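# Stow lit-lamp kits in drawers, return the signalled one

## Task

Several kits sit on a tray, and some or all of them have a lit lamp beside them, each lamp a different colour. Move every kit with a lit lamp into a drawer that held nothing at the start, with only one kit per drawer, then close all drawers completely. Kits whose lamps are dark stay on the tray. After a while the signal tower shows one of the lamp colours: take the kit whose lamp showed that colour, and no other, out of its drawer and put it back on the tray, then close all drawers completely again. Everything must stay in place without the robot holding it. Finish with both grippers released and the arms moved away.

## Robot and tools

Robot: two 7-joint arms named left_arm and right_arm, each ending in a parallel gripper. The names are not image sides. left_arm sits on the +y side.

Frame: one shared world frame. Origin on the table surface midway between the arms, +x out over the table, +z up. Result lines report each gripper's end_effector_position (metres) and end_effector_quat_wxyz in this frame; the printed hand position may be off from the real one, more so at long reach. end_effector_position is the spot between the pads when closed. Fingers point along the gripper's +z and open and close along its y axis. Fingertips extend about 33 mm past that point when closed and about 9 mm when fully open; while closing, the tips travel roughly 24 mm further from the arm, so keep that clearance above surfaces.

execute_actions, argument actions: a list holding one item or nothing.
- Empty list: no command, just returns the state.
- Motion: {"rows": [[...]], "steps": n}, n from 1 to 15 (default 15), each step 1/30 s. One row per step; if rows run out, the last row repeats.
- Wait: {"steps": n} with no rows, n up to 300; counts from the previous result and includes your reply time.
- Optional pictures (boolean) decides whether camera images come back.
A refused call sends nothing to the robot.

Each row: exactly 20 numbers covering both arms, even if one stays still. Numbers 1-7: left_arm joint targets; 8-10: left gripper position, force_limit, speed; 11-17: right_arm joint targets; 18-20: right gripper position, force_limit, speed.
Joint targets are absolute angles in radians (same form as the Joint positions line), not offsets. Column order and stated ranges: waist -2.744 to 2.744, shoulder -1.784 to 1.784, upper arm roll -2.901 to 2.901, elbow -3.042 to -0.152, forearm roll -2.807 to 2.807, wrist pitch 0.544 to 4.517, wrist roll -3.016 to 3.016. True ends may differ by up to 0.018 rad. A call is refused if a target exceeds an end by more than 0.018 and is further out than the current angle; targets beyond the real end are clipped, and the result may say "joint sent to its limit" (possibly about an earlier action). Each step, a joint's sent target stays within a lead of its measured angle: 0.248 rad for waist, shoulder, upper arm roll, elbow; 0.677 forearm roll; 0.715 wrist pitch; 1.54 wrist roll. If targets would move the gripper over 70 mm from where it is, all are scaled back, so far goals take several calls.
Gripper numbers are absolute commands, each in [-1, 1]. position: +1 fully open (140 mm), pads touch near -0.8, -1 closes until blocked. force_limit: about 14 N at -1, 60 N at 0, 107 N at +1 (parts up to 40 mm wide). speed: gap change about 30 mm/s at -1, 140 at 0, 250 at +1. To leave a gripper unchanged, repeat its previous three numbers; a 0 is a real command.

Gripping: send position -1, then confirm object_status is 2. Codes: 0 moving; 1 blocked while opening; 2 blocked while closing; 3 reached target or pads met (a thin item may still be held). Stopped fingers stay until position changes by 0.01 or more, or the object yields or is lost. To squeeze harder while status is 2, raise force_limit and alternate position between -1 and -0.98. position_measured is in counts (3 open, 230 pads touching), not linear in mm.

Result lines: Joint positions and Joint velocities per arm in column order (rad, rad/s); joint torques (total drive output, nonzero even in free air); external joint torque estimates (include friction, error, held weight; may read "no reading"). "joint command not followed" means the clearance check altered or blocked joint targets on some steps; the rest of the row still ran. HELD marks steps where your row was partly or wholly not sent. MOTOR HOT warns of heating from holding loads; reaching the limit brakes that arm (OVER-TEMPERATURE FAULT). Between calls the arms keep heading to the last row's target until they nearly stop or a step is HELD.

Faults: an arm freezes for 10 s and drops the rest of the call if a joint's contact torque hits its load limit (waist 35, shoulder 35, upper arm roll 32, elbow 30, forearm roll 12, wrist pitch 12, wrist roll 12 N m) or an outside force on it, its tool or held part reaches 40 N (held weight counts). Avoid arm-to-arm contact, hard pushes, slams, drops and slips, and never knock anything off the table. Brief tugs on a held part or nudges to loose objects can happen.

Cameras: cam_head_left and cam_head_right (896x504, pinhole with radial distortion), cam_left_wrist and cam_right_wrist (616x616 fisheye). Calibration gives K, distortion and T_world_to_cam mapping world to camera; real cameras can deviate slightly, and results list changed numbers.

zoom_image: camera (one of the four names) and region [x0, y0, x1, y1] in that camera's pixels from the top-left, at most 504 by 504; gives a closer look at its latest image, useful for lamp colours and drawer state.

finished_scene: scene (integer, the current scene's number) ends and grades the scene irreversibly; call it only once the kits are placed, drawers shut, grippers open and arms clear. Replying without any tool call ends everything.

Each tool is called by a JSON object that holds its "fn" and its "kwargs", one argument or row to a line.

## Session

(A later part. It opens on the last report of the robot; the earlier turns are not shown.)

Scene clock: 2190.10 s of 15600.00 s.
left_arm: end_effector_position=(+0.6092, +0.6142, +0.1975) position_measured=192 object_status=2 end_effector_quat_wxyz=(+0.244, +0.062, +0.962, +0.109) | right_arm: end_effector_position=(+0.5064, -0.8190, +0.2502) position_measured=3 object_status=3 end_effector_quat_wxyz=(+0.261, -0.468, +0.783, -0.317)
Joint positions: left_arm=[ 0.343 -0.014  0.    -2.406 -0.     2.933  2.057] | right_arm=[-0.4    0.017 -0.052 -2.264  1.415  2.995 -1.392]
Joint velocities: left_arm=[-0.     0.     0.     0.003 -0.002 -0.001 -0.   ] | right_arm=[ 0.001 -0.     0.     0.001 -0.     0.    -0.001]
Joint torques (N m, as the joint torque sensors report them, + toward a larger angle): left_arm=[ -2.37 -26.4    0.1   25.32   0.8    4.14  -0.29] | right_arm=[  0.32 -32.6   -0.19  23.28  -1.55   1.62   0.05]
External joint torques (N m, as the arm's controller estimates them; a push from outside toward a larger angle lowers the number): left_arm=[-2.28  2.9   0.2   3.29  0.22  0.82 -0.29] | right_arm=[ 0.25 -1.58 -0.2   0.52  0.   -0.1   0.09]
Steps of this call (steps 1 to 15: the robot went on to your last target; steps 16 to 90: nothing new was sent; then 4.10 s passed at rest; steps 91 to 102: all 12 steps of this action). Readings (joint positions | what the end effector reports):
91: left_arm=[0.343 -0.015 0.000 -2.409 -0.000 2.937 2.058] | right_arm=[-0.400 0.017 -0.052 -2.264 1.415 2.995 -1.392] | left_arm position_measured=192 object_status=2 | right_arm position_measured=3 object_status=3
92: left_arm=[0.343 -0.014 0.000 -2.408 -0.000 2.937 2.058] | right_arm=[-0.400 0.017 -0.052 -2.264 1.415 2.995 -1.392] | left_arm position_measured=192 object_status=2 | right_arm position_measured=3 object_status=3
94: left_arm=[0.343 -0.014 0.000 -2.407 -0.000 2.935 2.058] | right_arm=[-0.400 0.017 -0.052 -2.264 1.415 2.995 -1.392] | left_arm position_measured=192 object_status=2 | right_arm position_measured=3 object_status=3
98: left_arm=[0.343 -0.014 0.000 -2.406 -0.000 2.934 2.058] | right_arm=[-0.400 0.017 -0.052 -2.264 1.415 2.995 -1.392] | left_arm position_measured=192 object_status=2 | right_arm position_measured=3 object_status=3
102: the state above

{"fn": "execute_actions", "kwargs": {
  "actions": [
    {"rows":[[0.343,-0.016,0,-2.41,0,2.939,2.055,-0.2,0,0,-0.4,0.017,-0.05,-2.264,1.415,2.995,-1.392,1,0,0],[0.343,-0.016,0,-2.41,0,2.939,2.055,-0.2,0,0,-0.4,0.017,-0.05,-2.264,1.415,2.995,-1.392,1,0,0],[0.343,-0.016,0,-2.41,0,2.939,2.055,-0.2,0,0,-0.4,0.017,-0.05,-2.264,1.415,2.995,-1.392,1,0,0],[0.343,-0.016,0,-2.41,0,2.939,2.055,-0.2,0,0,-0.4,0.017,-0.05,-2.264,1.415,2.995,-1.392,1,0,0],[0.343,-0.016,0,-2.41,0,2.939,2.055,-0.2,0,0,-0.4,0.017,-0.05,-2.264,1.415,2.995,-1.392,1,0,0],[0.343,-0.016,0,-2.41,0,2.939,2.055,-0.2,0,0,-0.4,0.017,-0.05,-2.264,1.415,2.995,-1.392,1,0,0],[0.352,-0.05,0,-2.45,0,2.945,2.07,-0.2,0,0,-0.4,0.017,-0.05,-2.264,1.415,2.995,-1.392,1,0,0],[0.36,-0.089,0,-2.496,0,2.951,2.08,-0.2,0,0,-0.4,0.017,-0.05,-2.264,1.415,2.995,-1.392,1,0,0],[0.37,-0.127,0,-2.54,0,2.96,2.09,-0.2,0,0,-0.4,0.017,-0.05,-2.264,1.415,2.995,-1.392,1,0,0],[0.38,-0.166,0,-2.583,0,2.962,2.09,-0.2,0,0,-0.4,0.017,-0.05,-2.264,1.415,2.995,-1.392,1,0,0],[0.38,-0.166,0,-2.583,0,2.962,2.09,-0.2,0,0,-0.4,0.017,-0.05,-2.264,1.415,2.995,-1.392,1,0,0],[0.38,-0.166,0,-2.583,0,3.0,2.09,-0.2,0,0,-0.4,0.017,-0.05,-2.264,1.415,2.995,-1.392,1,0,0],[0.38,-0.13,0,-2.595,0,3.05,2.09,-0.2,0,0,-0.4,0.017,-0.05,-2.264,1.415,2.995,-1.392,1,0,0],[0.38,-0.1017,0,-2.6036,0,3.05,2.09,-0.2,0,0,-0.4,0.017,-0.05,-2.264,1.415,2.995,-1.392,1,0,0]],"steps":15}
  ],
  "pictures": false
}}

{"fn": "execute_actions", "kwargs": {
  "actions": [
    {"rows":[[0.38,-0.1017,0,-2.6036,0,3.05,2.09,-0.2,0,0,-0.4,0.017,-0.05,-2.264,1.415,2.995,-1.392,1,0,0],[0.38,-0.1017,0,-2.6036,0,3.05,2.09,-0.2,0,0,-0.4,0.017,-0.05,-2.264,1.415,2.995,-1.392,1,0,0],[0.38,-0.1017,0,-2.6036,0,3.05,2.09,-0.2,0,0,-0.4,0.017,-0.05,-2.264,1.415,2.995,-1.392,1,0,0],[0.38,-0.1017,0,-2.6036,0,3.05,2.09,-0.2,0,0,-0.4,0.017,-0.05,-2.264,1.415,2.995,-1.392,1,0,0],[0.38,-0.1017,0,-2.6036,0,3.05,2.09,-0.2,0,0,-0.4,0.017,-0.05,-2.264,1.415,2.995,-1.392,1,0,0],[0.38,-0.1017,0,-2.6036,0,3.05,2.08,-0.2,0,0,-0.4,0.017,-0.05,-2.264,1.415,2.995,-1.392,1,0,0],[0.38,-0.1017,0,-2.6036,0,3.045,2.07,-0.2,0,0,-0.4,0.017,-0.05,-2.264,1.415,2.995,-1.392,1,0,0],[0.373,-0.077,0,-2.574,0,3.04,2.06,-0.2,0,0,-0.4,0.017,-0.05,-2.264,1.415,2.995,-1.392,1,0,0],[0.366,-0.053,0,-2.545,0,3.035,2.06,-0.2,0,0,-0.4,0.017,-0.05,-2.264,1.415,2.995,-1.392,1,0,0],[0.359,-0.0285,0,-2.515,0,3.031,2.06,-0.2,0,0,-0.4,0.017,-0.05,-2.264,1.415,2.995,-1.392,1,0,0]],"steps":15}
  ]
}}

Scene clock: 2229.97 s of 15600.00 s.
left_arm: end_effector_position=(+0.5549, +0.6153, +0.1856) position_measured=154 object_status=3 end_effector_quat_wxyz=(+0.242, +0.053, +0.962, +0.116) | right_arm: end_effector_position=(+0.5064, -0.8190, +0.2502) position_measured=3 object_status=3 end_effector_quat_wxyz=(+0.261, -0.468, +0.783, -0.317)
Joint positions: left_arm=[ 0.377 -0.127  0.    -2.581 -0.     2.997  2.072] | right_arm=[-0.4    0.017 -0.052 -2.264  1.415  2.995 -1.392]
Joint velocities: left_arm=[ 0.013  0.305  0.001 -0.274  0.     0.289  0.038] | right_arm=[0.    0.    0.    0.001 0.001 0.001 0.   ]
Joint torques (N m, as the joint torque sensors report them, + toward a larger angle): left_arm=[  1.01 -24.15  -0.56  21.07   0.74   4.27   0.58] | right_arm=[  0.16 -32.6   -0.11  22.8   -1.53   1.67  -0.02]
External joint torques (N m, as the arm's controller estimates them; a push from outside toward a larger angle lowers the number): left_arm=[ 1.54  1.55  0.33 -0.85  0.13  0.91  0.58] | right_arm=[ 0.12 -1.68 -0.09  0.13  0.   -0.05  0.02]
Steps of this call (steps 1 to 15: the robot went on to your last target; steps 16 to 90: nothing new was sent; then 36.37 s passed at rest; steps 91 to 105: all 15 steps of this action). Readings (joint positions | what the end effector reports):
91: left_arm=[0.343 -0.014 0.000 -2.406 -0.000 2.933 2.057] | right_arm=[-0.400 0.017 -0.052 -2.264 1.415 2.995 -1.392] | left_arm position_measured=192 object_status=0 | right_arm position_measured=3 object_status=3
92: left_arm=[0.343 -0.014 0.000 -2.407 -0.000 2.933 2.057] | right_arm=[-0.400 0.017 -0.052 -2.264 1.415 2.995 -1.392] | left_arm position_measured=191 object_status=0 | right_arm position_measured=3 object_status=3
94: left_arm=[0.343 -0.014 0.000 -2.408 -0.000 2.934 2.057] | right_arm=[-0.400 0.017 -0.052 -2.264 1.415 2.995 -1.392] | left_arm position_measured=171 object_status=0 | right_arm position_measured=3 object_status=3
98: left_arm=[0.346 -0.039 -0.001 -2.440 -0.000 2.938 2.059] | right_arm=[-0.400 0.017 -0.052 -2.264 1.415 2.995 -1.392] | left_arm position_measured=154 object_status=0 | right_arm position_measured=3 object_status=3
105: the state above

Scene clock: 2230.47 s of 15600.00 s.
left_arm: end_effector_position=(+0.5782, +0.6157, +0.1703) position_measured=154 object_status=3 end_effector_quat_wxyz=(+0.244, +0.059, +0.961, +0.114) | right_arm: end_effector_position=(+0.5064, -0.8190, +0.2502) position_measured=3 object_status=3 end_effector_quat_wxyz=(+0.261, -0.468, +0.783, -0.317)
Joint positions: left_arm=[ 0.362 -0.034  0.001 -2.521 -0.     3.032  2.071] | right_arm=[-0.4    0.017 -0.052 -2.264  1.415  2.995 -1.392]
Joint velocities: left_arm=[-0.011  0.053  0.001  0.064  0.    -0.    -0.015] | right_arm=[-0.001  0.001 -0.     0.001  0.     0.     0.001]
Joint torques (N m, as the joint torque sensors report them, + toward a larger angle): left_arm=[ -2.84 -26.51  -0.41  21.19   0.74   3.36  -0.23] | right_arm=[  0.33 -32.4   -0.16  23.15  -1.53   1.65   0.04]
External joint torques (N m, as the arm's controller estimates them; a push from outside toward a larger angle lowers the number): left_arm=[-3.24  1.76 -0.87  0.55  0.29  0.03 -0.23] | right_arm=[ 0.34 -1.45 -0.08  0.43  0.01 -0.08  0.08]
Steps of this call (steps 1 to 15: all 15 steps of this action). Readings (joint positions | what the end effector reports):
1: left_arm=[0.377 -0.118 0.000 -2.589 -0.000 3.006 2.073] | right_arm=[-0.400 0.017 -0.052 -2.264 1.415 2.995 -1.392] | left_arm position_measured=154 object_status=3 | right_arm position_measured=3 object_status=3
2: left_arm=[0.377 -0.110 0.000 -2.596 -0.000 3.012 2.074] | right_arm=[-0.400 0.017 -0.052 -2.264 1.415 2.995 -1.392] | left_arm position_measured=154 object_status=3 | right_arm position_measured=3 object_status=3
4: left_arm=[0.377 -0.103 0.000 -2.602 -0.000 3.022 2.076] | right_arm=[-0.400 0.017 -0.052 -2.264 1.415 2.995 -1.392] | left_arm position_measured=154 object_status=3 | right_arm position_measured=3 object_status=3
8: left_arm=[0.377 -0.097 0.000 -2.597 -0.000 3.032 2.076] | right_arm=[-0.400 0.017 -0.052 -2.264 1.415 2.995 -1.392] | left_arm position_measured=154 object_status=3 | right_arm position_measured=3 object_status=3
15: the state above
camera_calibration (this result's frames):
cam_left_wrist: T_world_to_cam=[[0.22329, 0.936809, 0.269314, -0.743514], [0.577667, -0.349721, 0.737561, -0.231198], [0.785139, -0.0091162, -0.619253, -0.152268], [0, 0, 0, 1]] pos_world=[0.419126, 0.614288, 0.276468]
cam_right_wrist: T_world_to_cam=[[-0.577644, 0.366576, -0.729349, 0.772394], [0.122783, 0.922347, 0.366334, 0.592835], [0.807002, 0.122059, -0.577798, 0.0120792], [0, 0, 0, 1]] pos_world=[0.363631, -0.831415, 0.353148]

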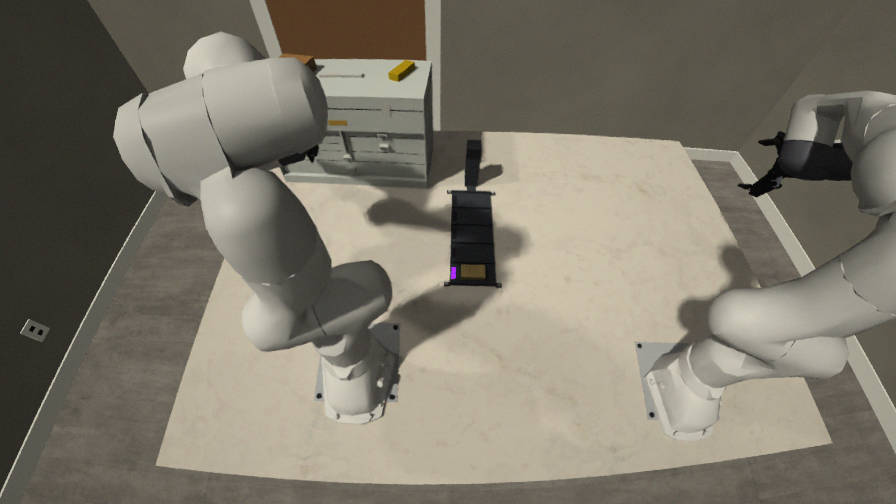

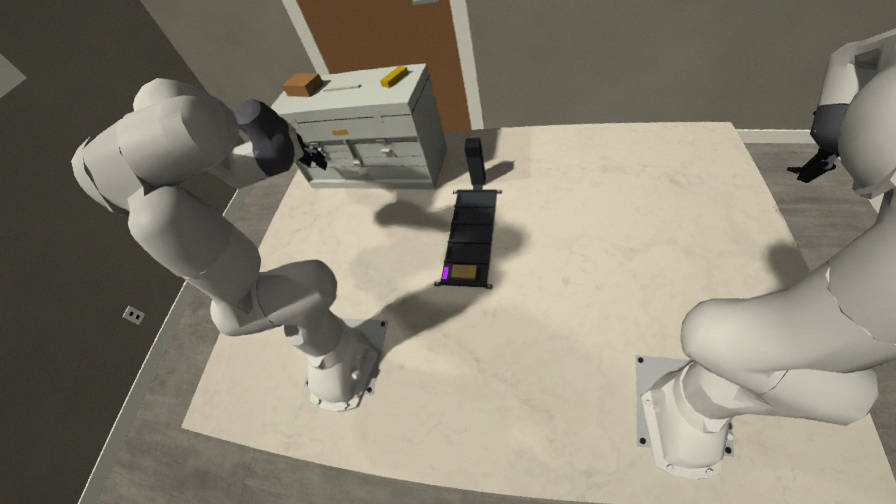

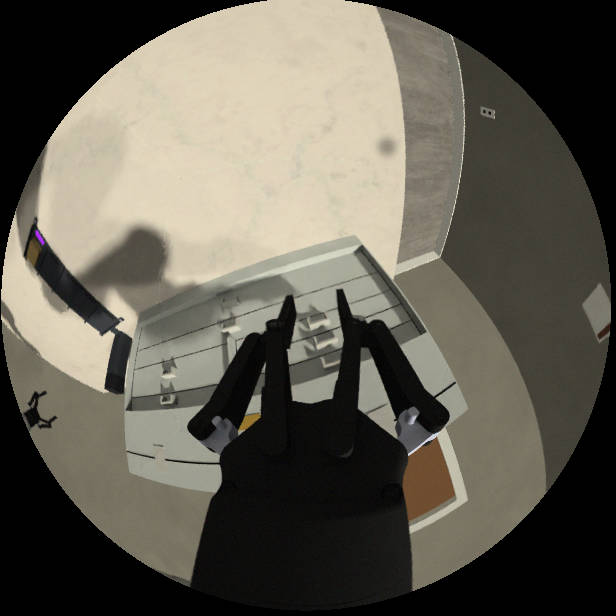

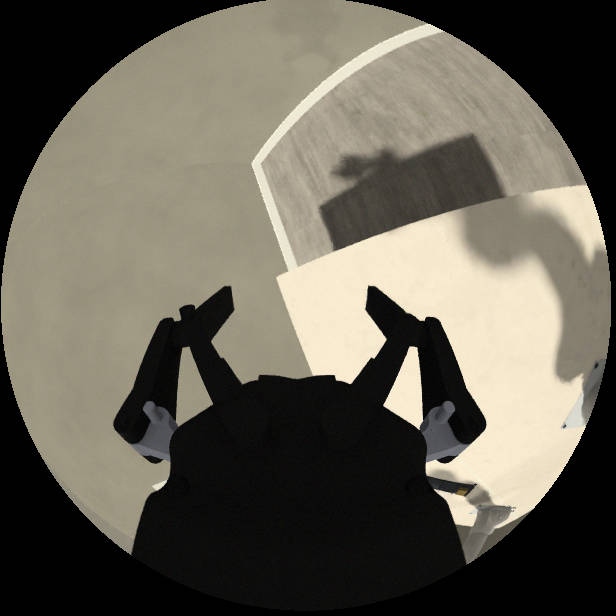

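{"fn": "execute_actions", "kwargs": {
  "actions": [
    {"rows":[[0.354,-0.012,0,-2.494,0,3.022,2.055,-0.2,0,0,-0.4,0.017,-0.05,-2.264,1.415,2.995,-1.392,1,0,0],[0.35,0.004,0,-2.473,0,3.016,2.055,-0.2,0,0,-0.4,0.017,-0.05,-2.264,1.415,2.995,-1.392,1,0,0],[0.345,0.02,0,-2.452,0,3.012,2.055,-0.2,0,0,-0.4,0.017,-0.05,-2.264,1.415,2.995,-1.392,1,0,0],[0.343,0.03,0,-2.44,0,3.011,2.055,-0.2,0,0,-0.4,0.017,-0.05,-2.264,1.415,2.995,-1.392,1,0,0],[0.341,0.037,0,-2.431,0,3.011,2.055,-0.2,0,0,-0.4,0.017,-0.05,-2.264,1.415,2.995,-1.392,1,0,0]],"steps":15}
  ],
  "pictures": false
}}

{"fn": "execute_actions", "kwargs": {
  "actions": [
    {"rows":[[0.341,0.037,0,-2.431,0,3.011,2.055,-1,0.2,0,-0.4,0.017,-0.05,-2.264,1.415,2.995,-1.392,1,0,0]],"steps":15}
  ]
}}

Scene clock: 2245.77 s of 15600.00 s.
left_arm: end_effector_position=(+0.6080, +0.6149, +0.1715) position_measured=154 object_status=3 end_effector_quat_wxyz=(+0.247, +0.064, +0.960, +0.112) | right_arm: end_effector_position=(+0.5064, -0.8190, +0.2502) position_measured=3 object_status=3 end_effector_quat_wxyz=(+0.261, -0.468, +0.783, -0.317)
Joint positions: left_arm=[ 0.344  0.035  0.001 -2.433 -0.     3.016  2.063] | right_arm=[-0.4    0.017 -0.052 -2.264  1.415  2.995 -1.392]
Joint velocities: left_arm=[-0.     0.001  0.     0.005 -0.    -0.006 -0.003] | right_arm=[ 0.001 -0.003 -0.     0.001 -0.001  0.001 -0.001]
Joint torques (N m, as the joint torque sensors report them, + toward a larger angle): left_arm=[ -2.52 -28.19  -0.45  21.56   0.8    2.71  -0.3 ] | right_arm=[  0.13 -32.58   0.13  23.13  -1.47   1.62  -0.01]
External joint torques (N m, as the arm's controller estimates them; a push from outside toward a larger angle lowers the number): left_arm=[-2.55  2.01 -0.52  0.41  0.27 -0.63 -0.3 ] | right_arm=[ 0.03 -1.49  0.09  0.33  0.08 -0.11  0.03]
Steps of this call (steps 1 to 15: the robot went on to your last target; steps 16 to 90: nothing new was sent; then 11.80 s passed at rest; steps 91 to 105: all 15 steps of this action). Readings (joint positions | what the end effector reports):
91: left_arm=[0.361 -0.027 0.001 -2.511 -0.000 3.031 2.066] | right_arm=[-0.400 0.017 -0.052 -2.264 1.415 2.995 -1.392] | left_arm position_measured=154 object_status=3 | right_arm position_measured=3 object_status=3
92: left_arm=[0.359 -0.019 0.001 -2.501 -0.000 3.029 2.066] | right_arm=[-0.400 0.017 -0.052 -2.264 1.415 2.995 -1.392] | left_arm position_measured=154 object_status=3 | right_arm position_measured=3 object_status=3
94: left_arm=[0.353 0.004 0.001 -2.471 -0.000 3.025 2.065] | right_arm=[-0.400 0.017 -0.052 -2.264 1.415 2.995 -1.392] | left_arm position_measured=154 object_status=3 | right_arm position_measured=3 object_status=3
98: left_arm=[0.345 0.030 0.001 -2.439 -0.000 3.020 2.064] | right_arm=[-0.400 0.017 -0.052 -2.264 1.415 2.995 -1.392] | left_arm position_measured=154 object_status=3 | right_arm position_measured=3 object_status=3
105: the state above

Scene clock: 2246.27 s of 15600.00 s.
left_arm: end_effector_position=(+0.6078, +0.6134, +0.1711) position_measured=196 object_status=0 end_effector_quat_wxyz=(+0.246, +0.063, +0.961, +0.110) | right_arm: end_effector_position=(+0.5064, -0.8190, +0.2502) position_measured=3 object_status=3 end_effector_quat_wxyz=(+0.261, -0.468, +0.783, -0.317)
Joint positions: left_arm=[ 0.342  0.034  0.    -2.433 -0.     3.012  2.058] | right_arm=[-0.4    0.017 -0.052 -2.264  1.415  2.995 -1.392]
Joint velocities: left_arm=[-0.001 -0.001  0.001  0.001 -0.    -0.001 -0.002] | right_arm=[-0.001 -0.001  0.    -0.    -0.001 -0.     0.001]
Joint torques (N m, as the joint torque sensors report them, + toward a larger angle): left_arm=[ -0.84 -28.4   -0.07  21.5    0.78   3.31   0.04] | right_arm=[  0.52 -32.62  -0.4   23.2   -1.53   1.61  -0.01]
External joint torques (N m, as the arm's controller estimates them; a push from outside toward a larger angle lowers the number): left_arm=[-0.82  1.79 -0.08  0.3   0.25 -0.04  0.04] | right_arm=[ 0.63 -1.61 -0.24  0.49  0.   -0.14  0.03]
Steps of this call (steps 1 to 15: all 15 steps of this action). Readings (joint positions | what the end effector reports):
1: left_arm=[0.344 0.035 0.001 -2.433 -0.000 3.016 2.063] | right_arm=[-0.400 0.017 -0.052 -2.264 1.415 2.995 -1.392] | left_arm position_measured=154 object_status=0 | right_arm position_measured=3 object_status=3
2: left_arm=[0.344 0.035 0.001 -2.433 -0.000 3.016 2.063] | right_arm=[-0.400 0.017 -0.052 -2.264 1.415 2.995 -1.392] | left_arm position_measured=161 object_status=0 | right_arm position_measured=3 object_status=3
4: left_arm=[0.344 0.035 0.002 -2.432 -0.000 3.016 2.062] | right_arm=[-0.400 0.017 -0.052 -2.264 1.415 2.995 -1.392] | left_arm position_measured=176 object_status=0 | right_arm position_measured=3 object_status=3
8: left_arm=[0.342 0.034 0.000 -2.433 -0.000 3.012 2.059] | right_arm=[-0.400 0.017 -0.052 -2.264 1.415 2.995 -1.392] | left_arm position_measured=195 object_status=0 | right_arm position_measured=3 object_status=3
15: the state above
camera_calibration (this result's frames):
cam_left_wrist: T_world_to_cam=[[0.230785, 0.936406, 0.264353, -0.751714], [0.572055, -0.350353, 0.741624, -0.24661], [0.787078, -0.0199313, -0.616532, -0.170062], [0, 0, 0, 1]] pos_world=[0.448411, 0.614119, 0.276761]
cam_right_wrist: T_world_to_cam=[[-0.577644, 0.366576, -0.729349, 0.772394], [0.122783, 0.922347, 0.366334, 0.592835], [0.807002, 0.122059, -0.577798, 0.0120792], [0, 0, 0, 1]] pos_world=[0.363631, -0.831415, 0.353148]

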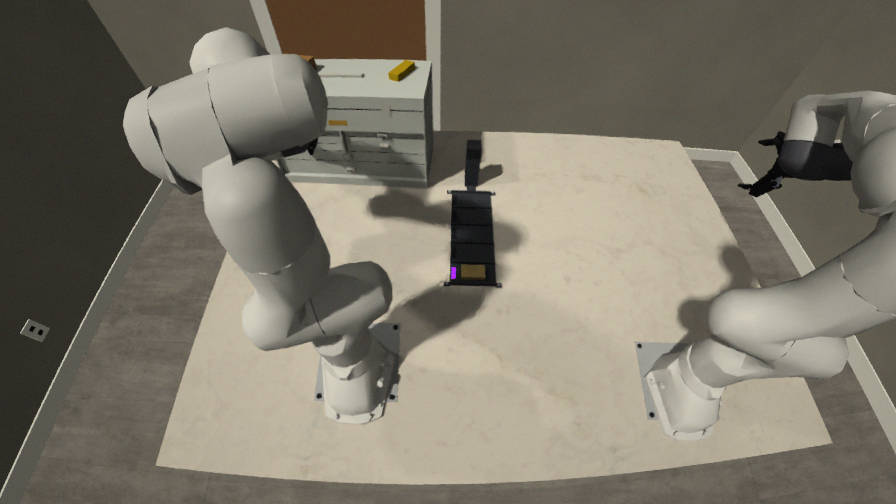

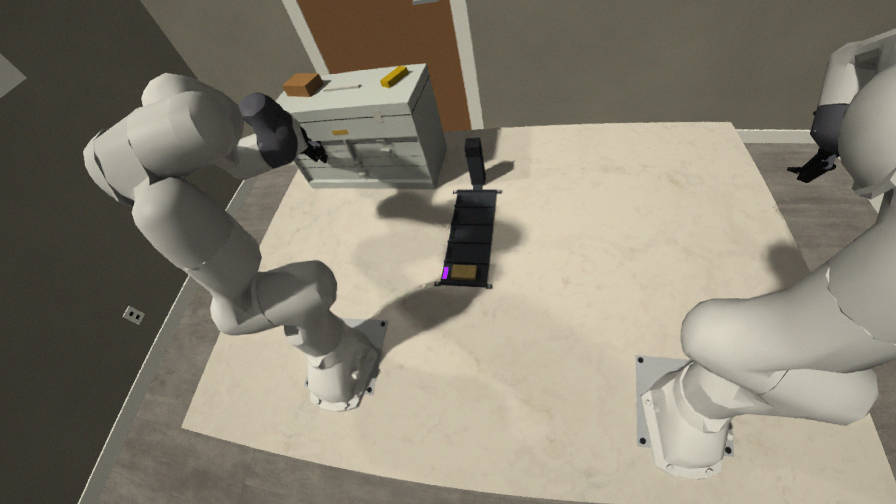

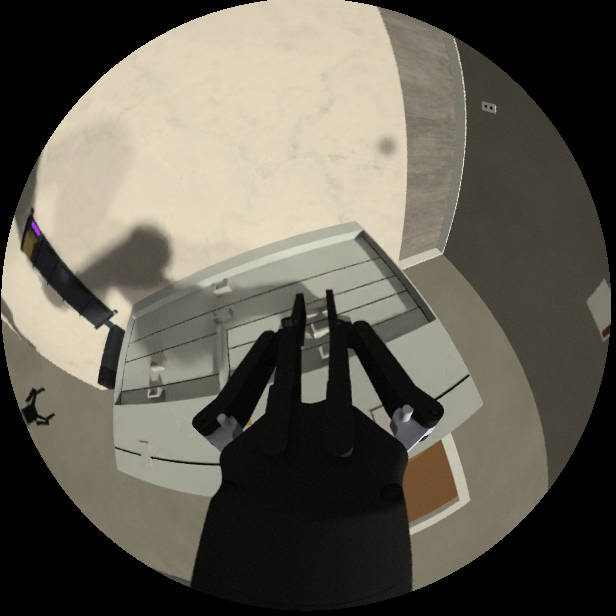

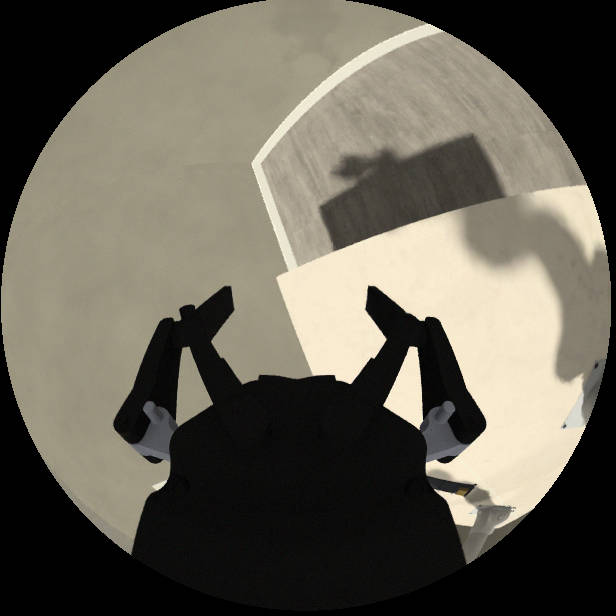

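{"fn": "execute_actions", "kwargs": {
  "actions": [
    {"rows":[[0.344,0.028,0,-2.443,0,3.018,2.065,-1,0.2,0,-0.4,0.017,-0.05,-2.264,1.415,2.995,-1.392,1,0,0],[0.347,0.019,0,-2.455,0,3.022,2.07,-1,0.2,0,-0.4,0.017,-0.05,-2.264,1.415,2.995,-1.392,1,0,0],[0.35,0.009,0,-2.467,0,3.026,2.075,-1,0.2,0,-0.4,0.017,-0.05,-2.264,1.415,2.995,-1.392,1,0,0],[0.353,0,0,-2.479,0,3.029,2.08,-1,0.2,0,-0.4,0.017,-0.05,-2.264,1.415,2.995,-1.392,1,0,0],[0.356,-0.01,0,-2.491,0,3.032,2.08,-1,0.2,0,-0.4,0.017,-0.05,-2.264,1.415,2.995,-1.392,1,0,0],[0.359,-0.019,0,-2.503,0,3.035,2.085,-1,0.2,0,-0.4,0.017,-0.05,-2.264,1.415,2.995,-1.392,1,0,0],[0.362,-0.0285,0,-2.515,0,3.038,2.09,-1,0.2,0,-0.4,0.017,-0.05,-2.264,1.415,2.995,-1.392,1,0,0],[0.3645,-0.038,0,-2.526,0,3.04,2.09,-1,0.2,0,-0.4,0.017,-0.05,-2.264,1.415,2.995,-1.392,1,0,0],[0.367,-0.047,0,-2.537,0,3.042,2.095,-1,0.2,0,-0.4,0.017,-0.05,-2.264,1.415,2.995,-1.392,1,0,0],[0.3695,-0.056,0,-2.548,0,3.044,2.095,-1,0.2,0,-0.4,0.017,-0.05,-2.264,1.415,2.995,-1.392,1,0,0],[0.372,-0.065,0,-2.559,0,3.046,2.095,-1,0.2,0,-0.4,0.017,-0.05,-2.264,1.415,2.995,-1.392,1,0,0],[0.3745,-0.074,0,-2.57,0,3.048,2.095,-1,0.2,0,-0.4,0.017,-0.05,-2.264,1.415,2.995,-1.392,1,0,0],[0.377,-0.083,0,-2.581,0,3.05,2.095,-1,0.2,0,-0.4,0.017,-0.05,-2.264,1.415,2.995,-1.392,1,0,0],[0.3795,-0.093,0,-2.592,0,3.05,2.095,-1,0.2,0,-0.4,0.017,-0.05,-2.264,1.415,2.995,-1.392,1,0,0],[0.382,-0.1017,0,-2.6036,0,3.05,2.095,-1,0.2,0,-0.4,0.017,-0.05,-2.264,1.415,2.995,-1.392,1,0,0]],"steps":15}
  ]
}}

Scene clock: 2276.53 s of 15600.00 s.
left_arm: end_effector_position=(+0.5606, +0.6154, +0.1720) position_measured=197 object_status=2 end_effector_quat_wxyz=(+0.244, +0.057, +0.961, +0.117) | right_arm: end_effector_position=(+0.5064, -0.8190, +0.2502) position_measured=3 object_status=3 end_effector_quat_wxyz=(+0.261, -0.468, +0.783, -0.317)
Joint positions: left_arm=[ 0.373 -0.082  0.    -2.576 -0.     3.043  2.078] | right_arm=[-0.4    0.017 -0.052 -2.264  1.415  2.995 -1.392]
Joint velocities: left_arm=[ 0.081 -0.269  0.    -0.313 -0.001  0.042  0.037] | right_arm=[-0.001  0.001 -0.    -0.001 -0.     0.     0.   ]
Joint torques (N m, as the joint torque sensors report them, + toward a larger angle): left_arm=[  1.09 -25.08   0.12  18.74   0.74   3.46   0.5 ] | right_arm=[ -0.06 -32.76  -0.1   22.88  -1.52   1.67   0.  ]
External joint torques (N m, as the arm's controller estimates them; a push from outside toward a larger angle lowers the number): left_arm=[ 1.63 -1.    0.15 -3.52  0.24  0.06  0.51] | right_arm=[ 0.06 -1.96  0.08  0.31  0.   -0.06  0.04]
Steps of this call (steps 1 to 15: the robot went on to your last target; steps 16 to 90: nothing new was sent; then 26.77 s passed at rest; steps 91 to 105: all 15 steps of this action). Readings (joint positions | what the end effector reports):
91: left_arm=[0.342 0.032 0.000 -2.435 -0.000 3.013 2.057] | right_arm=[-0.400 0.017 -0.052 -2.264 1.415 2.995 -1.392] | left_arm position_measured=196 object_status=2 | right_arm position_measured=3 object_status=3
92: left_arm=[0.343 0.029 0.000 -2.439 -0.000 3.014 2.057] | right_arm=[-0.400 0.017 -0.052 -2.264 1.415 2.995 -1.392] | left_arm position_measured=196 object_status=2 | right_arm position_measured=3 object_status=3
94: left_arm=[0.346 0.017 0.000 -2.455 -0.000 3.019 2.059] | right_arm=[-0.400 0.017 -0.052 -2.264 1.415 2.995 -1.392] | left_arm position_measured=197 object_status=2 | right_arm position_measured=3 object_status=3
98: left_arm=[0.355 -0.018 0.000 -2.499 -0.000 3.028 2.066] | right_arm=[-0.400 0.017 -0.052 -2.264 1.415 2.995 -1.392] | left_arm position_measured=197 object_status=2 | right_arm position_measured=3 object_status=3
105: the state above
camera_calibration (this result's frames):
cam_left_wrist: T_world_to_cam=[[0.21828, 0.936656, 0.273914, -0.737667], [0.577896, -0.35024, 0.737135, -0.222125], [0.786378, -0.00260783, -0.617741, -0.14245], [0, 0, 0, 1]] pos_world=[0.401403, 0.612772, 0.277796]
cam_right_wrist: T_world_to_cam=[[-0.577644, 0.366576, -0.729349, 0.772394], [0.122783, 0.922347, 0.366334, 0.592835], [0.807002, 0.122059, -0.577797, 0.0120792], [0, 0, 0, 1]] pos_world=[0.363631, -0.831415, 0.353148]

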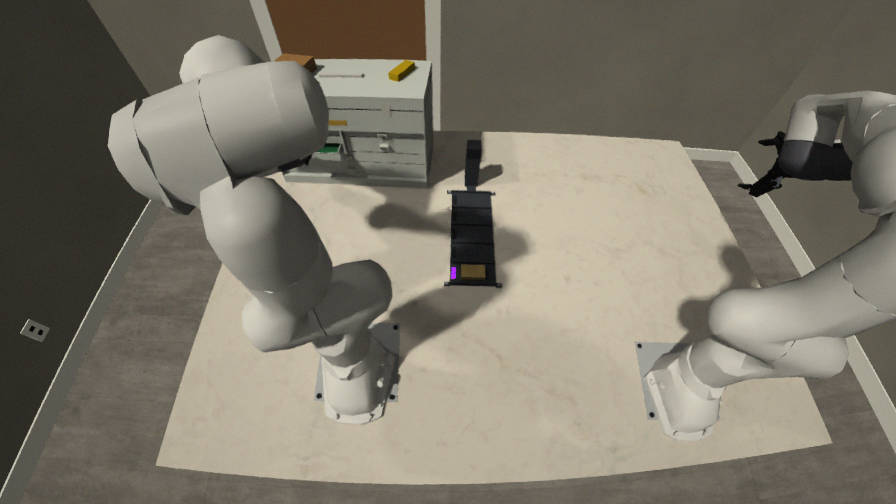

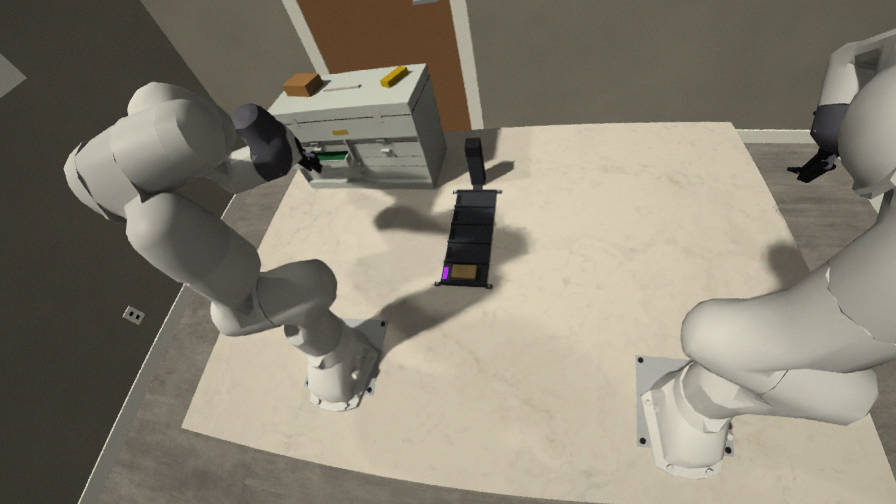

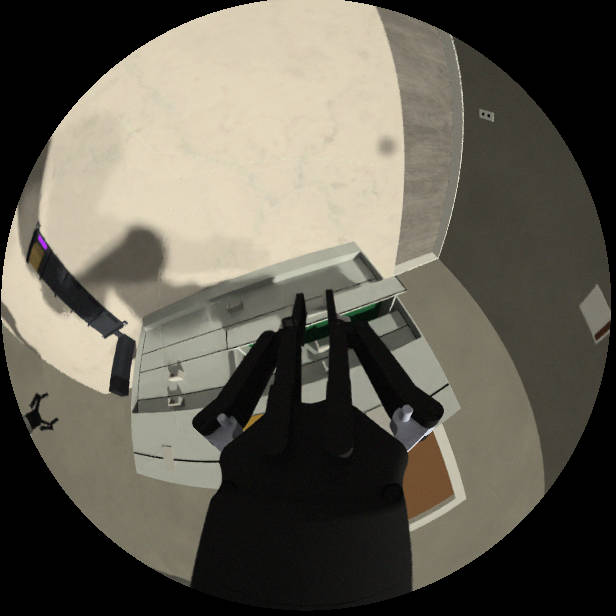

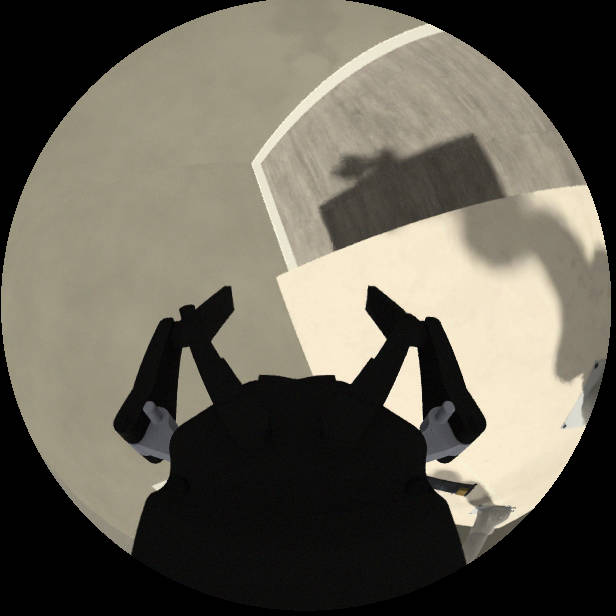

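{"fn": "execute_actions", "kwargs": {
  "actions": [
    {"rows":[[0.382,-0.1017,0,-2.6036,0,3.05,2.095,-0.2,0.2,0,-0.4,0.017,-0.05,-2.264,1.415,2.995,-1.392,1,0,0],[0.382,-0.1017,0,-2.6036,0,3.05,2.095,-0.2,0.2,0,-0.4,0.017,-0.05,-2.264,1.415,2.995,-1.392,1,0,0],[0.382,-0.1017,0,-2.6036,0,3.05,2.095,-0.2,0.2,0,-0.4,0.017,-0.05,-2.264,1.415,2.995,-1.392,1,0,0],[0.382,-0.1017,0,-2.6036,0,3.05,2.095,-0.2,0.2,0,-0.4,0.017,-0.05,-2.264,1.415,2.995,-1.392,1,0,0],[0.382,-0.1017,0,-2.6036,0,3.08,2.095,-0.2,0.2,0,-0.4,0.017,-0.05,-2.264,1.415,2.995,-1.392,1,0,0],[0.382,-0.08,0,-2.61,0,3.08,2.095,-0.2,0.2,0,-0.4,0.017,-0.05,-2.264,1.415,2.995,-1.392,1,0,0]],"steps":15}
  ],
  "pictures": false
}}

{"fn": "execute_actions", "kwargs": {
  "actions": [
    {"rows":[[0.382,-0.08,0,-2.61,0,3.077,2.095,-0.2,0.2,0,-0.4,0.017,-0.05,-2.264,1.415,2.995,-1.392,1,0,0],[0.382,-0.08,0,-2.61,0,3.077,2.095,-0.2,0.2,0,-0.4,0.017,-0.05,-2.264,1.415,2.995,-1.392,1,0,0],[0.382,-0.08,0,-2.61,0,3.077,2.095,-1,0.2,0,-0.4,0.017,-0.05,-2.264,1.415,2.995,-1.392,1,0,0]],"steps":15}
  ],
  "pictures": false
}}

Scene clock: 2295.07 s of 15600.00 s.
left_arm: end_effector_position=(+0.5505, +0.6157, +0.1617) position_measured=154 object_status=3 end_effector_quat_wxyz=(+0.242, +0.059, +0.961, +0.118) | right_arm: end_effector_position=(+0.5064, -0.8190, +0.2502) position_measured=3 object_status=3 end_effector_quat_wxyz=(+0.261, -0.468, +0.783, -0.317)
Joint positions: left_arm=[ 0.38  -0.082  0.    -2.609 -0.     3.073  2.088] | right_arm=[-0.4    0.017 -0.052 -2.264  1.415  2.995 -1.392]
Joint velocities: left_arm=[-0.001  0.001 -0.002 -0.    -0.001  0.02   0.001] | right_arm=[-0.001  0.001  0.    -0.     0.002  0.    -0.001]
Joint torques (N m, as the joint torque sensors report them, + toward a larger angle): left_arm=[  0.32 -24.31   0.19  19.31   0.7    4.09   0.35] | right_arm=[ -0.09 -32.93  -0.08  23.33  -1.51   1.64  -0.05]
External joint torques (N m, as the arm's controller estimates them; a push from outside toward a larger angle lowers the number): left_arm=[ 0.4   0.85  0.36 -0.96  0.2   0.78  0.35] | right_arm=[-0.12 -2.11 -0.04  0.73  0.02 -0.08 -0.01]
Steps of this call (steps 1 to 30: the robot went on to your last target; steps 31 to 90: nothing new was sent; then 15.03 s passed at rest; steps 91 to 105: all 15 steps of this action). Readings (joint positions | what the end effector reports):
91: left_arm=[0.378 -0.101 0.000 -2.600 -0.000 3.049 2.087] | right_arm=[-0.400 0.017 -0.052 -2.264 1.415 2.995 -1.392] | left_arm position_measured=197 object_status=0 | right_arm position_measured=3 object_status=3
92: left_arm=[0.379 -0.101 0.000 -2.600 -0.000 3.050 2.087] | right_arm=[-0.400 0.017 -0.052 -2.264 1.415 2.995 -1.392] | left_arm position_measured=195 object_status=0 | right_arm position_measured=3 object_status=3
94: left_arm=[0.380 -0.101 0.000 -2.601 -0.000 3.050 2.088] | right_arm=[-0.400 0.017 -0.052 -2.264 1.415 2.995 -1.392] | left_arm position_measured=175 object_status=0 | right_arm position_measured=3 object_status=3
98: left_arm=[0.380 -0.089 0.000 -2.605 -0.000 3.065 2.088] | right_arm=[-0.400 0.017 -0.052 -2.264 1.415 2.995 -1.392] | left_arm position_measured=154 object_status=0 | right_arm position_measured=3 object_status=3
105: the state above

Scene clock: 2295.57 s of 15600.00 s.
left_arm: end_effector_position=(+0.5508, +0.6182, +0.1631) position_measured=194 object_status=0 end_effector_quat_wxyz=(+0.243, +0.057, +0.961, +0.120) | right_arm: end_effector_position=(+0.5064, -0.8190, +0.2502) position_measured=3 object_status=3 end_effector_quat_wxyz=(+0.261, -0.468, +0.783, -0.317)
Joint positions: left_arm=[ 0.383 -0.082  0.001 -2.608 -0.     3.076  2.088] | right_arm=[-0.4    0.017 -0.052 -2.264  1.415  2.995 -1.392]
Joint velocities: left_arm=[-0.001  0.001 -0.     0.001  0.001  0.    -0.003] | right_arm=[ 0.     0.002 -0.     0.001 -0.    -0.001 -0.002]
Joint torques (N m, as the joint torque sensors report them, + toward a larger angle): left_arm=[ -1.39 -23.55  -0.5   19.46   0.79   3.59   0.36] | right_arm=[ -0.06 -33.07  -0.37  23.16  -1.52   1.6    0.02]
External joint torques (N m, as the arm's controller estimates them; a push from outside toward a larger angle lowers the number): left_arm=[-1.34  1.71 -0.37 -0.9   0.29  0.26  0.36] | right_arm=[-0.14 -2.2  -0.38  0.47  0.02 -0.11  0.07]
Steps of this call (steps 1 to 15: all 15 steps of this action). Readings (joint positions | what the end effector reports):
1: left_arm=[0.380 -0.082 0.000 -2.609 -0.000 3.073 2.088] | right_arm=[-0.400 0.017 -0.052 -2.264 1.415 2.995 -1.392] | left_arm position_measured=154 object_status=3 | right_arm position_measured=3 object_status=3
2: left_arm=[0.380 -0.082 0.000 -2.609 -0.000 3.073 2.088] | right_arm=[-0.400 0.017 -0.052 -2.264 1.415 2.995 -1.392] | left_arm position_measured=154 object_status=3 | right_arm position_measured=3 object_status=3
4: left_arm=[0.380 -0.082 0.000 -2.609 -0.000 3.073 2.088] | right_arm=[-0.400 0.017 -0.052 -2.264 1.415 2.995 -1.392] | left_arm position_measured=161 object_status=0 | right_arm position_measured=3 object_status=3
8: left_arm=[0.383 -0.082 0.001 -2.608 -0.000 3.076 2.088] | right_arm=[-0.400 0.017 -0.052 -2.264 1.415 2.995 -1.392] | left_arm position_measured=191 object_status=0 | right_arm position_measured=3 object_status=3
15: the state above

{"fn": "execute_actions", "kwargs": {
  "actions": [
    {"rows":[[0.389,-0.093,0,-2.623,0,3.079,2.105,-1,0.2,0,-0.4,0.017,-0.05,-2.264,1.415,2.995,-1.392,1,0,0],[0.393,-0.106,0,-2.637,0,3.081,2.11,-1,0.2,0,-0.4,0.017,-0.05,-2.264,1.415,2.995,-1.392,1,0,0],[0.397,-0.118,0,-2.652,0,3.083,2.115,-1,0.2,0,-0.4,0.017,-0.05,-2.264,1.415,2.995,-1.392,1,0,0],[0.401,-0.131,0,-2.666,0,3.084,2.12,-1,0.2,0,-0.4,0.017,-0.05,-2.264,1.415,2.995,-1.392,1,0,0],[0.405,-0.144,0,-2.681,0,3.086,2.125,-1,0.2,0,-0.4,0.017,-0.05,-2.264,1.415,2.995,-1.392,1,0,0],[0.409,-0.157,0,-2.695,0,3.087,2.13,-1,0.2,0,-0.4,0.017,-0.05,-2.264,1.415,2.995,-1.392,1,0,0],[0.413,-0.169,0,-2.71,0,3.088,2.135,-1,0.2,0,-0.4,0.017,-0.05,-2.264,1.415,2.995,-1.392,1,0,0],[0.417,-0.182,0,-2.724,0,3.088,2.14,-1,0.2,0,-0.4,0.017,-0.05,-2.264,1.415,2.995,-1.392,1,0,0],[0.421,-0.194,0,-2.736,0,3.088,2.145,-1,0.2,0,-0.4,0.017,-0.05,-2.264,1.415,2.995,-1.392,1,0,0],[0.425,-0.206,0,-2.748,0,3.088,2.15,-1,0.2,0,-0.4,0.017,-0.05,-2.264,1.415,2.995,-1.392,1,0,0],[0.428,-0.217,0,-2.76,0,3.088,2.155,-1,0.2,0,-0.4,0.017,-0.05,-2.264,1.415,2.995,-1.392,1,0,0],[0.432,-0.229,0,-2.772,0,3.088,2.155,-1,0.2,0,-0.4,0.017,-0.05,-2.264,1.415,2.995,-1.392,1,0,0],[0.436,-0.24,0,-2.783,0,3.088,2.155,-1,0.2,0,-0.4,0.017,-0.05,-2.264,1.415,2.995,-1.392,1,0,0],[0.439,-0.251,0,-2.795,0,3.088,2.155,-1,0.2,0,-0.4,0.017,-0.05,-2.264,1.415,2.995,-1.392,1,0,0],[0.443,-0.262,0,-2.806,0,3.088,2.155,-1,0.2,0,-0.4,0.017,-0.05,-2.264,1.415,2.995,-1.392,1,0,0]],"steps":15}
  ],
  "pictures": false
}}

{"fn": "execute_actions", "kwargs": {
  "actions": [
    {"steps":20}
  ]
}}

Scene clock: 2313.87 s of 15600.00 s.
left_arm: end_effector_position=(+0.4898, +0.6210, +0.1639) position_measured=194 object_status=2 end_effector_quat_wxyz=(+0.237, +0.052, +0.961, +0.130) | right_arm: end_effector_position=(+0.5064, -0.8190, +0.2502) position_measured=3 object_status=3 end_effector_quat_wxyz=(+0.261, -0.468, +0.783, -0.317)
Joint positions: left_arm=[ 0.432 -0.238  0.001 -2.777 -0.     3.087  2.127] | right_arm=[-0.4    0.017 -0.052 -2.264  1.415  2.995 -1.392]
Joint velocities: left_arm=[ 0.11  -0.324  0.002 -0.327 -0.001  0.003  0.069] | right_arm=[-0.001  0.    -0.001 -0.002 -0.001  0.001  0.001]
Joint torques (N m, as the joint torque sensors report them, + toward a larger angle): left_arm=[  0.61 -18.33  -0.7   19.15   0.77   3.5    0.49] | right_arm=[  0.14 -33.02  -0.11  23.27  -1.54   1.63   0.03]
External joint torques (N m, as the arm's controller estimates them; a push from outside toward a larger angle lowers the number): left_arm=[ 1.33 -0.72 -0.4  -2.73  0.28  0.    0.5 ] | right_arm=[ 0.22 -2.17  0.04  0.64 -0.01 -0.11  0.08]
Steps of this call (steps 1 to 15: the robot went on to your last target; steps 16 to 90: nothing new was sent; then 14.80 s passed at rest; steps 91 to 105: all 15 steps of this action). Readings (joint positions | what the end effector reports):
91: left_arm=[0.383 -0.084 0.001 -2.611 -0.000 3.076 2.089] | right_arm=[-0.400 0.017 -0.052 -2.264 1.415 2.995 -1.392] | left_arm position_measured=194 object_status=2 | right_arm position_measured=3 object_status=3
92: left_arm=[0.385 -0.089 0.001 -2.617 -0.000 3.077 2.090] | right_arm=[-0.400 0.017 -0.052 -2.264 1.415 2.995 -1.392] | left_arm position_measured=194 object_status=2 | right_arm position_measured=3 object_status=3
94: left_arm=[0.391 -0.107 0.001 -2.637 -0.000 3.079 2.094] | right_arm=[-0.400 0.017 -0.052 -2.264 1.415 2.995 -1.392] | left_arm position_measured=194 object_status=2 | right_arm position_measured=3 object_status=3
98: left_arm=[0.406 -0.155 0.001 -2.690 -0.000 3.084 2.105] | right_arm=[-0.400 0.017 -0.052 -2.264 1.415 2.995 -1.392] | left_arm position_measured=194 object_status=2 | right_arm position_measured=3 object_status=3
105: the state above

Scene clock: 2314.53 s of 15600.00 s.
left_arm: end_effector_position=(+0.4811, +0.6215, +0.1640) position_measured=194 object_status=2 end_effector_quat_wxyz=(+0.236, +0.056, +0.961, +0.133) | right_arm: end_effector_position=(+0.5064, -0.8190, +0.2502) position_measured=3 object_status=3 end_effector_quat_wxyz=(+0.261, -0.468, +0.783, -0.317)
Joint positions: left_arm=[ 0.44  -0.261  0.001 -2.801 -0.     3.088  2.143] | right_arm=[-0.4    0.017 -0.052 -2.264  1.415  2.995 -1.392]
Joint velocities: left_arm=[ 0.001  0.001  0.001 -0.     0.001  0.001  0.005] | right_arm=[ 0.     0.001 -0.001  0.001 -0.    -0.001 -0.001]
Joint torques (N m, as the joint torque sensors report them, + toward a larger angle): left_arm=[  0.45 -18.98  -0.08  16.64   0.72   3.42   0.74] | right_arm=[  0.24 -33.12  -0.04  22.68  -1.54   1.59   0.05]
External joint torques (N m, as the arm's controller estimates them; a push from outside toward a larger angle lowers the number): left_arm=[ 0.44 -0.25  0.17 -3.52  0.23  0.09  0.73] | right_arm=[ 0.17 -2.22 -0.04  0.    0.   -0.12  0.09]
Steps of this call (steps 1 to 20: the robot went on to your last target). Readings (joint positions | what the end effector reports):
1: left_arm=[0.435 -0.247 0.001 -2.786 -0.000 3.087 2.129] | right_arm=[-0.400 0.017 -0.052 -2.264 1.415 2.995 -1.392] | left_arm position_measured=194 object_status=2 | right_arm position_measured=3 object_status=3
2: left_arm=[0.437 -0.253 0.001 -2.792 -0.000 3.087 2.131] | right_arm=[-0.400 0.017 -0.052 -2.264 1.415 2.995 -1.392] | left_arm position_measured=194 object_status=2 | right_arm position_measured=3 object_status=3
4: left_arm=[0.439 -0.258 0.001 -2.797 -0.000 3.087 2.134] | right_arm=[-0.400 0.017 -0.052 -2.264 1.415 2.995 -1.392] | left_arm position_measured=194 object_status=2 | right_arm position_measured=3 object_status=3
8: left_arm=[0.440 -0.261 0.001 -2.800 -0.000 3.088 2.138] | right_arm=[-0.400 0.017 -0.052 -2.264 1.415 2.995 -1.392] | left_arm position_measured=194 object_status=2 | right_arm position_measured=3 object_status=3
20: the state above
camera_calibration (this result's frames):
cam_left_wrist: T_world_to_cam=[[0.210216, 0.930433, 0.300174, -0.720472], [0.591889, -0.365492, 0.718389, -0.162358], [0.778124, 0.0266528, -0.627545, -0.0974183], [0, 0, 0, 1]] pos_world=[0.323356, 0.613607, 0.271768]
cam_right_wrist: T_world_to_cam=[[-0.577644, 0.366576, -0.729349, 0.772394], [0.122783, 0.922347, 0.366334, 0.592835], [0.807002, 0.122059, -0.577797, 0.0120792], [0, 0, 0, 1]] pos_world=[0.363631, -0.831415, 0.353148]

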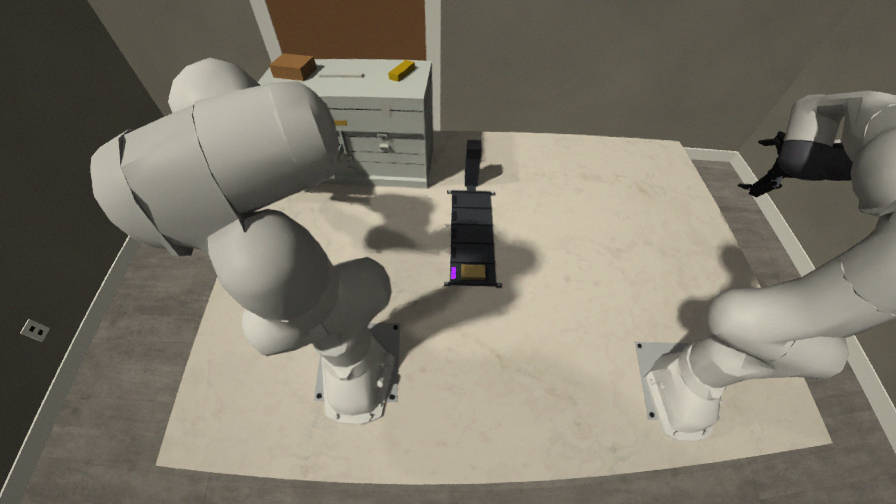

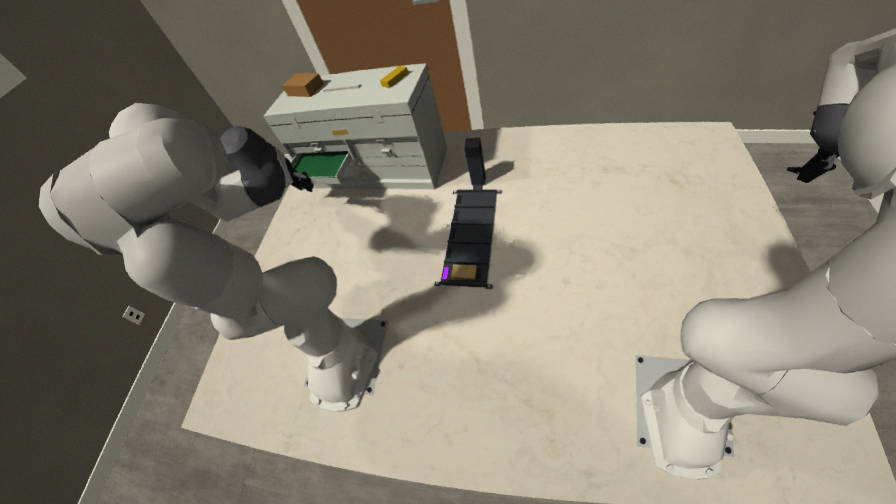

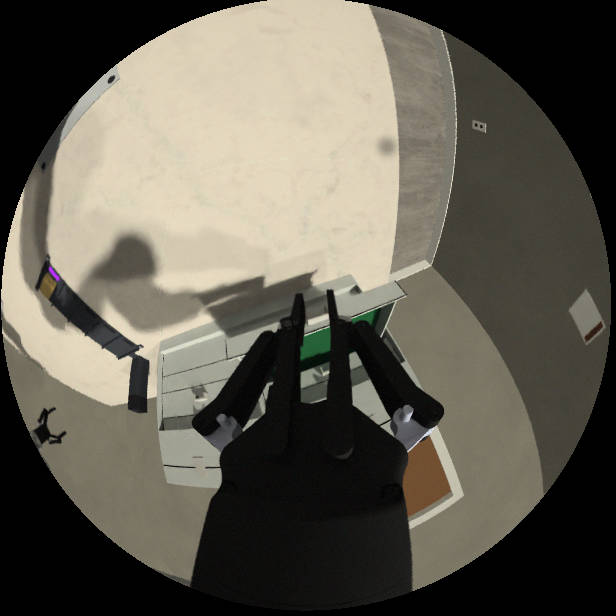

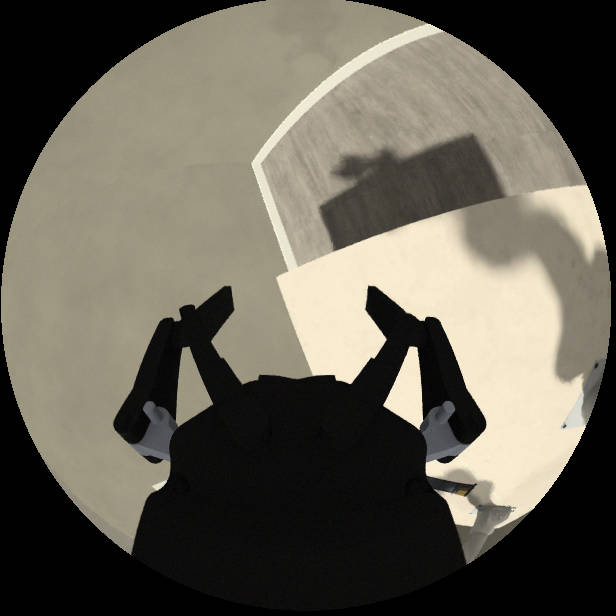

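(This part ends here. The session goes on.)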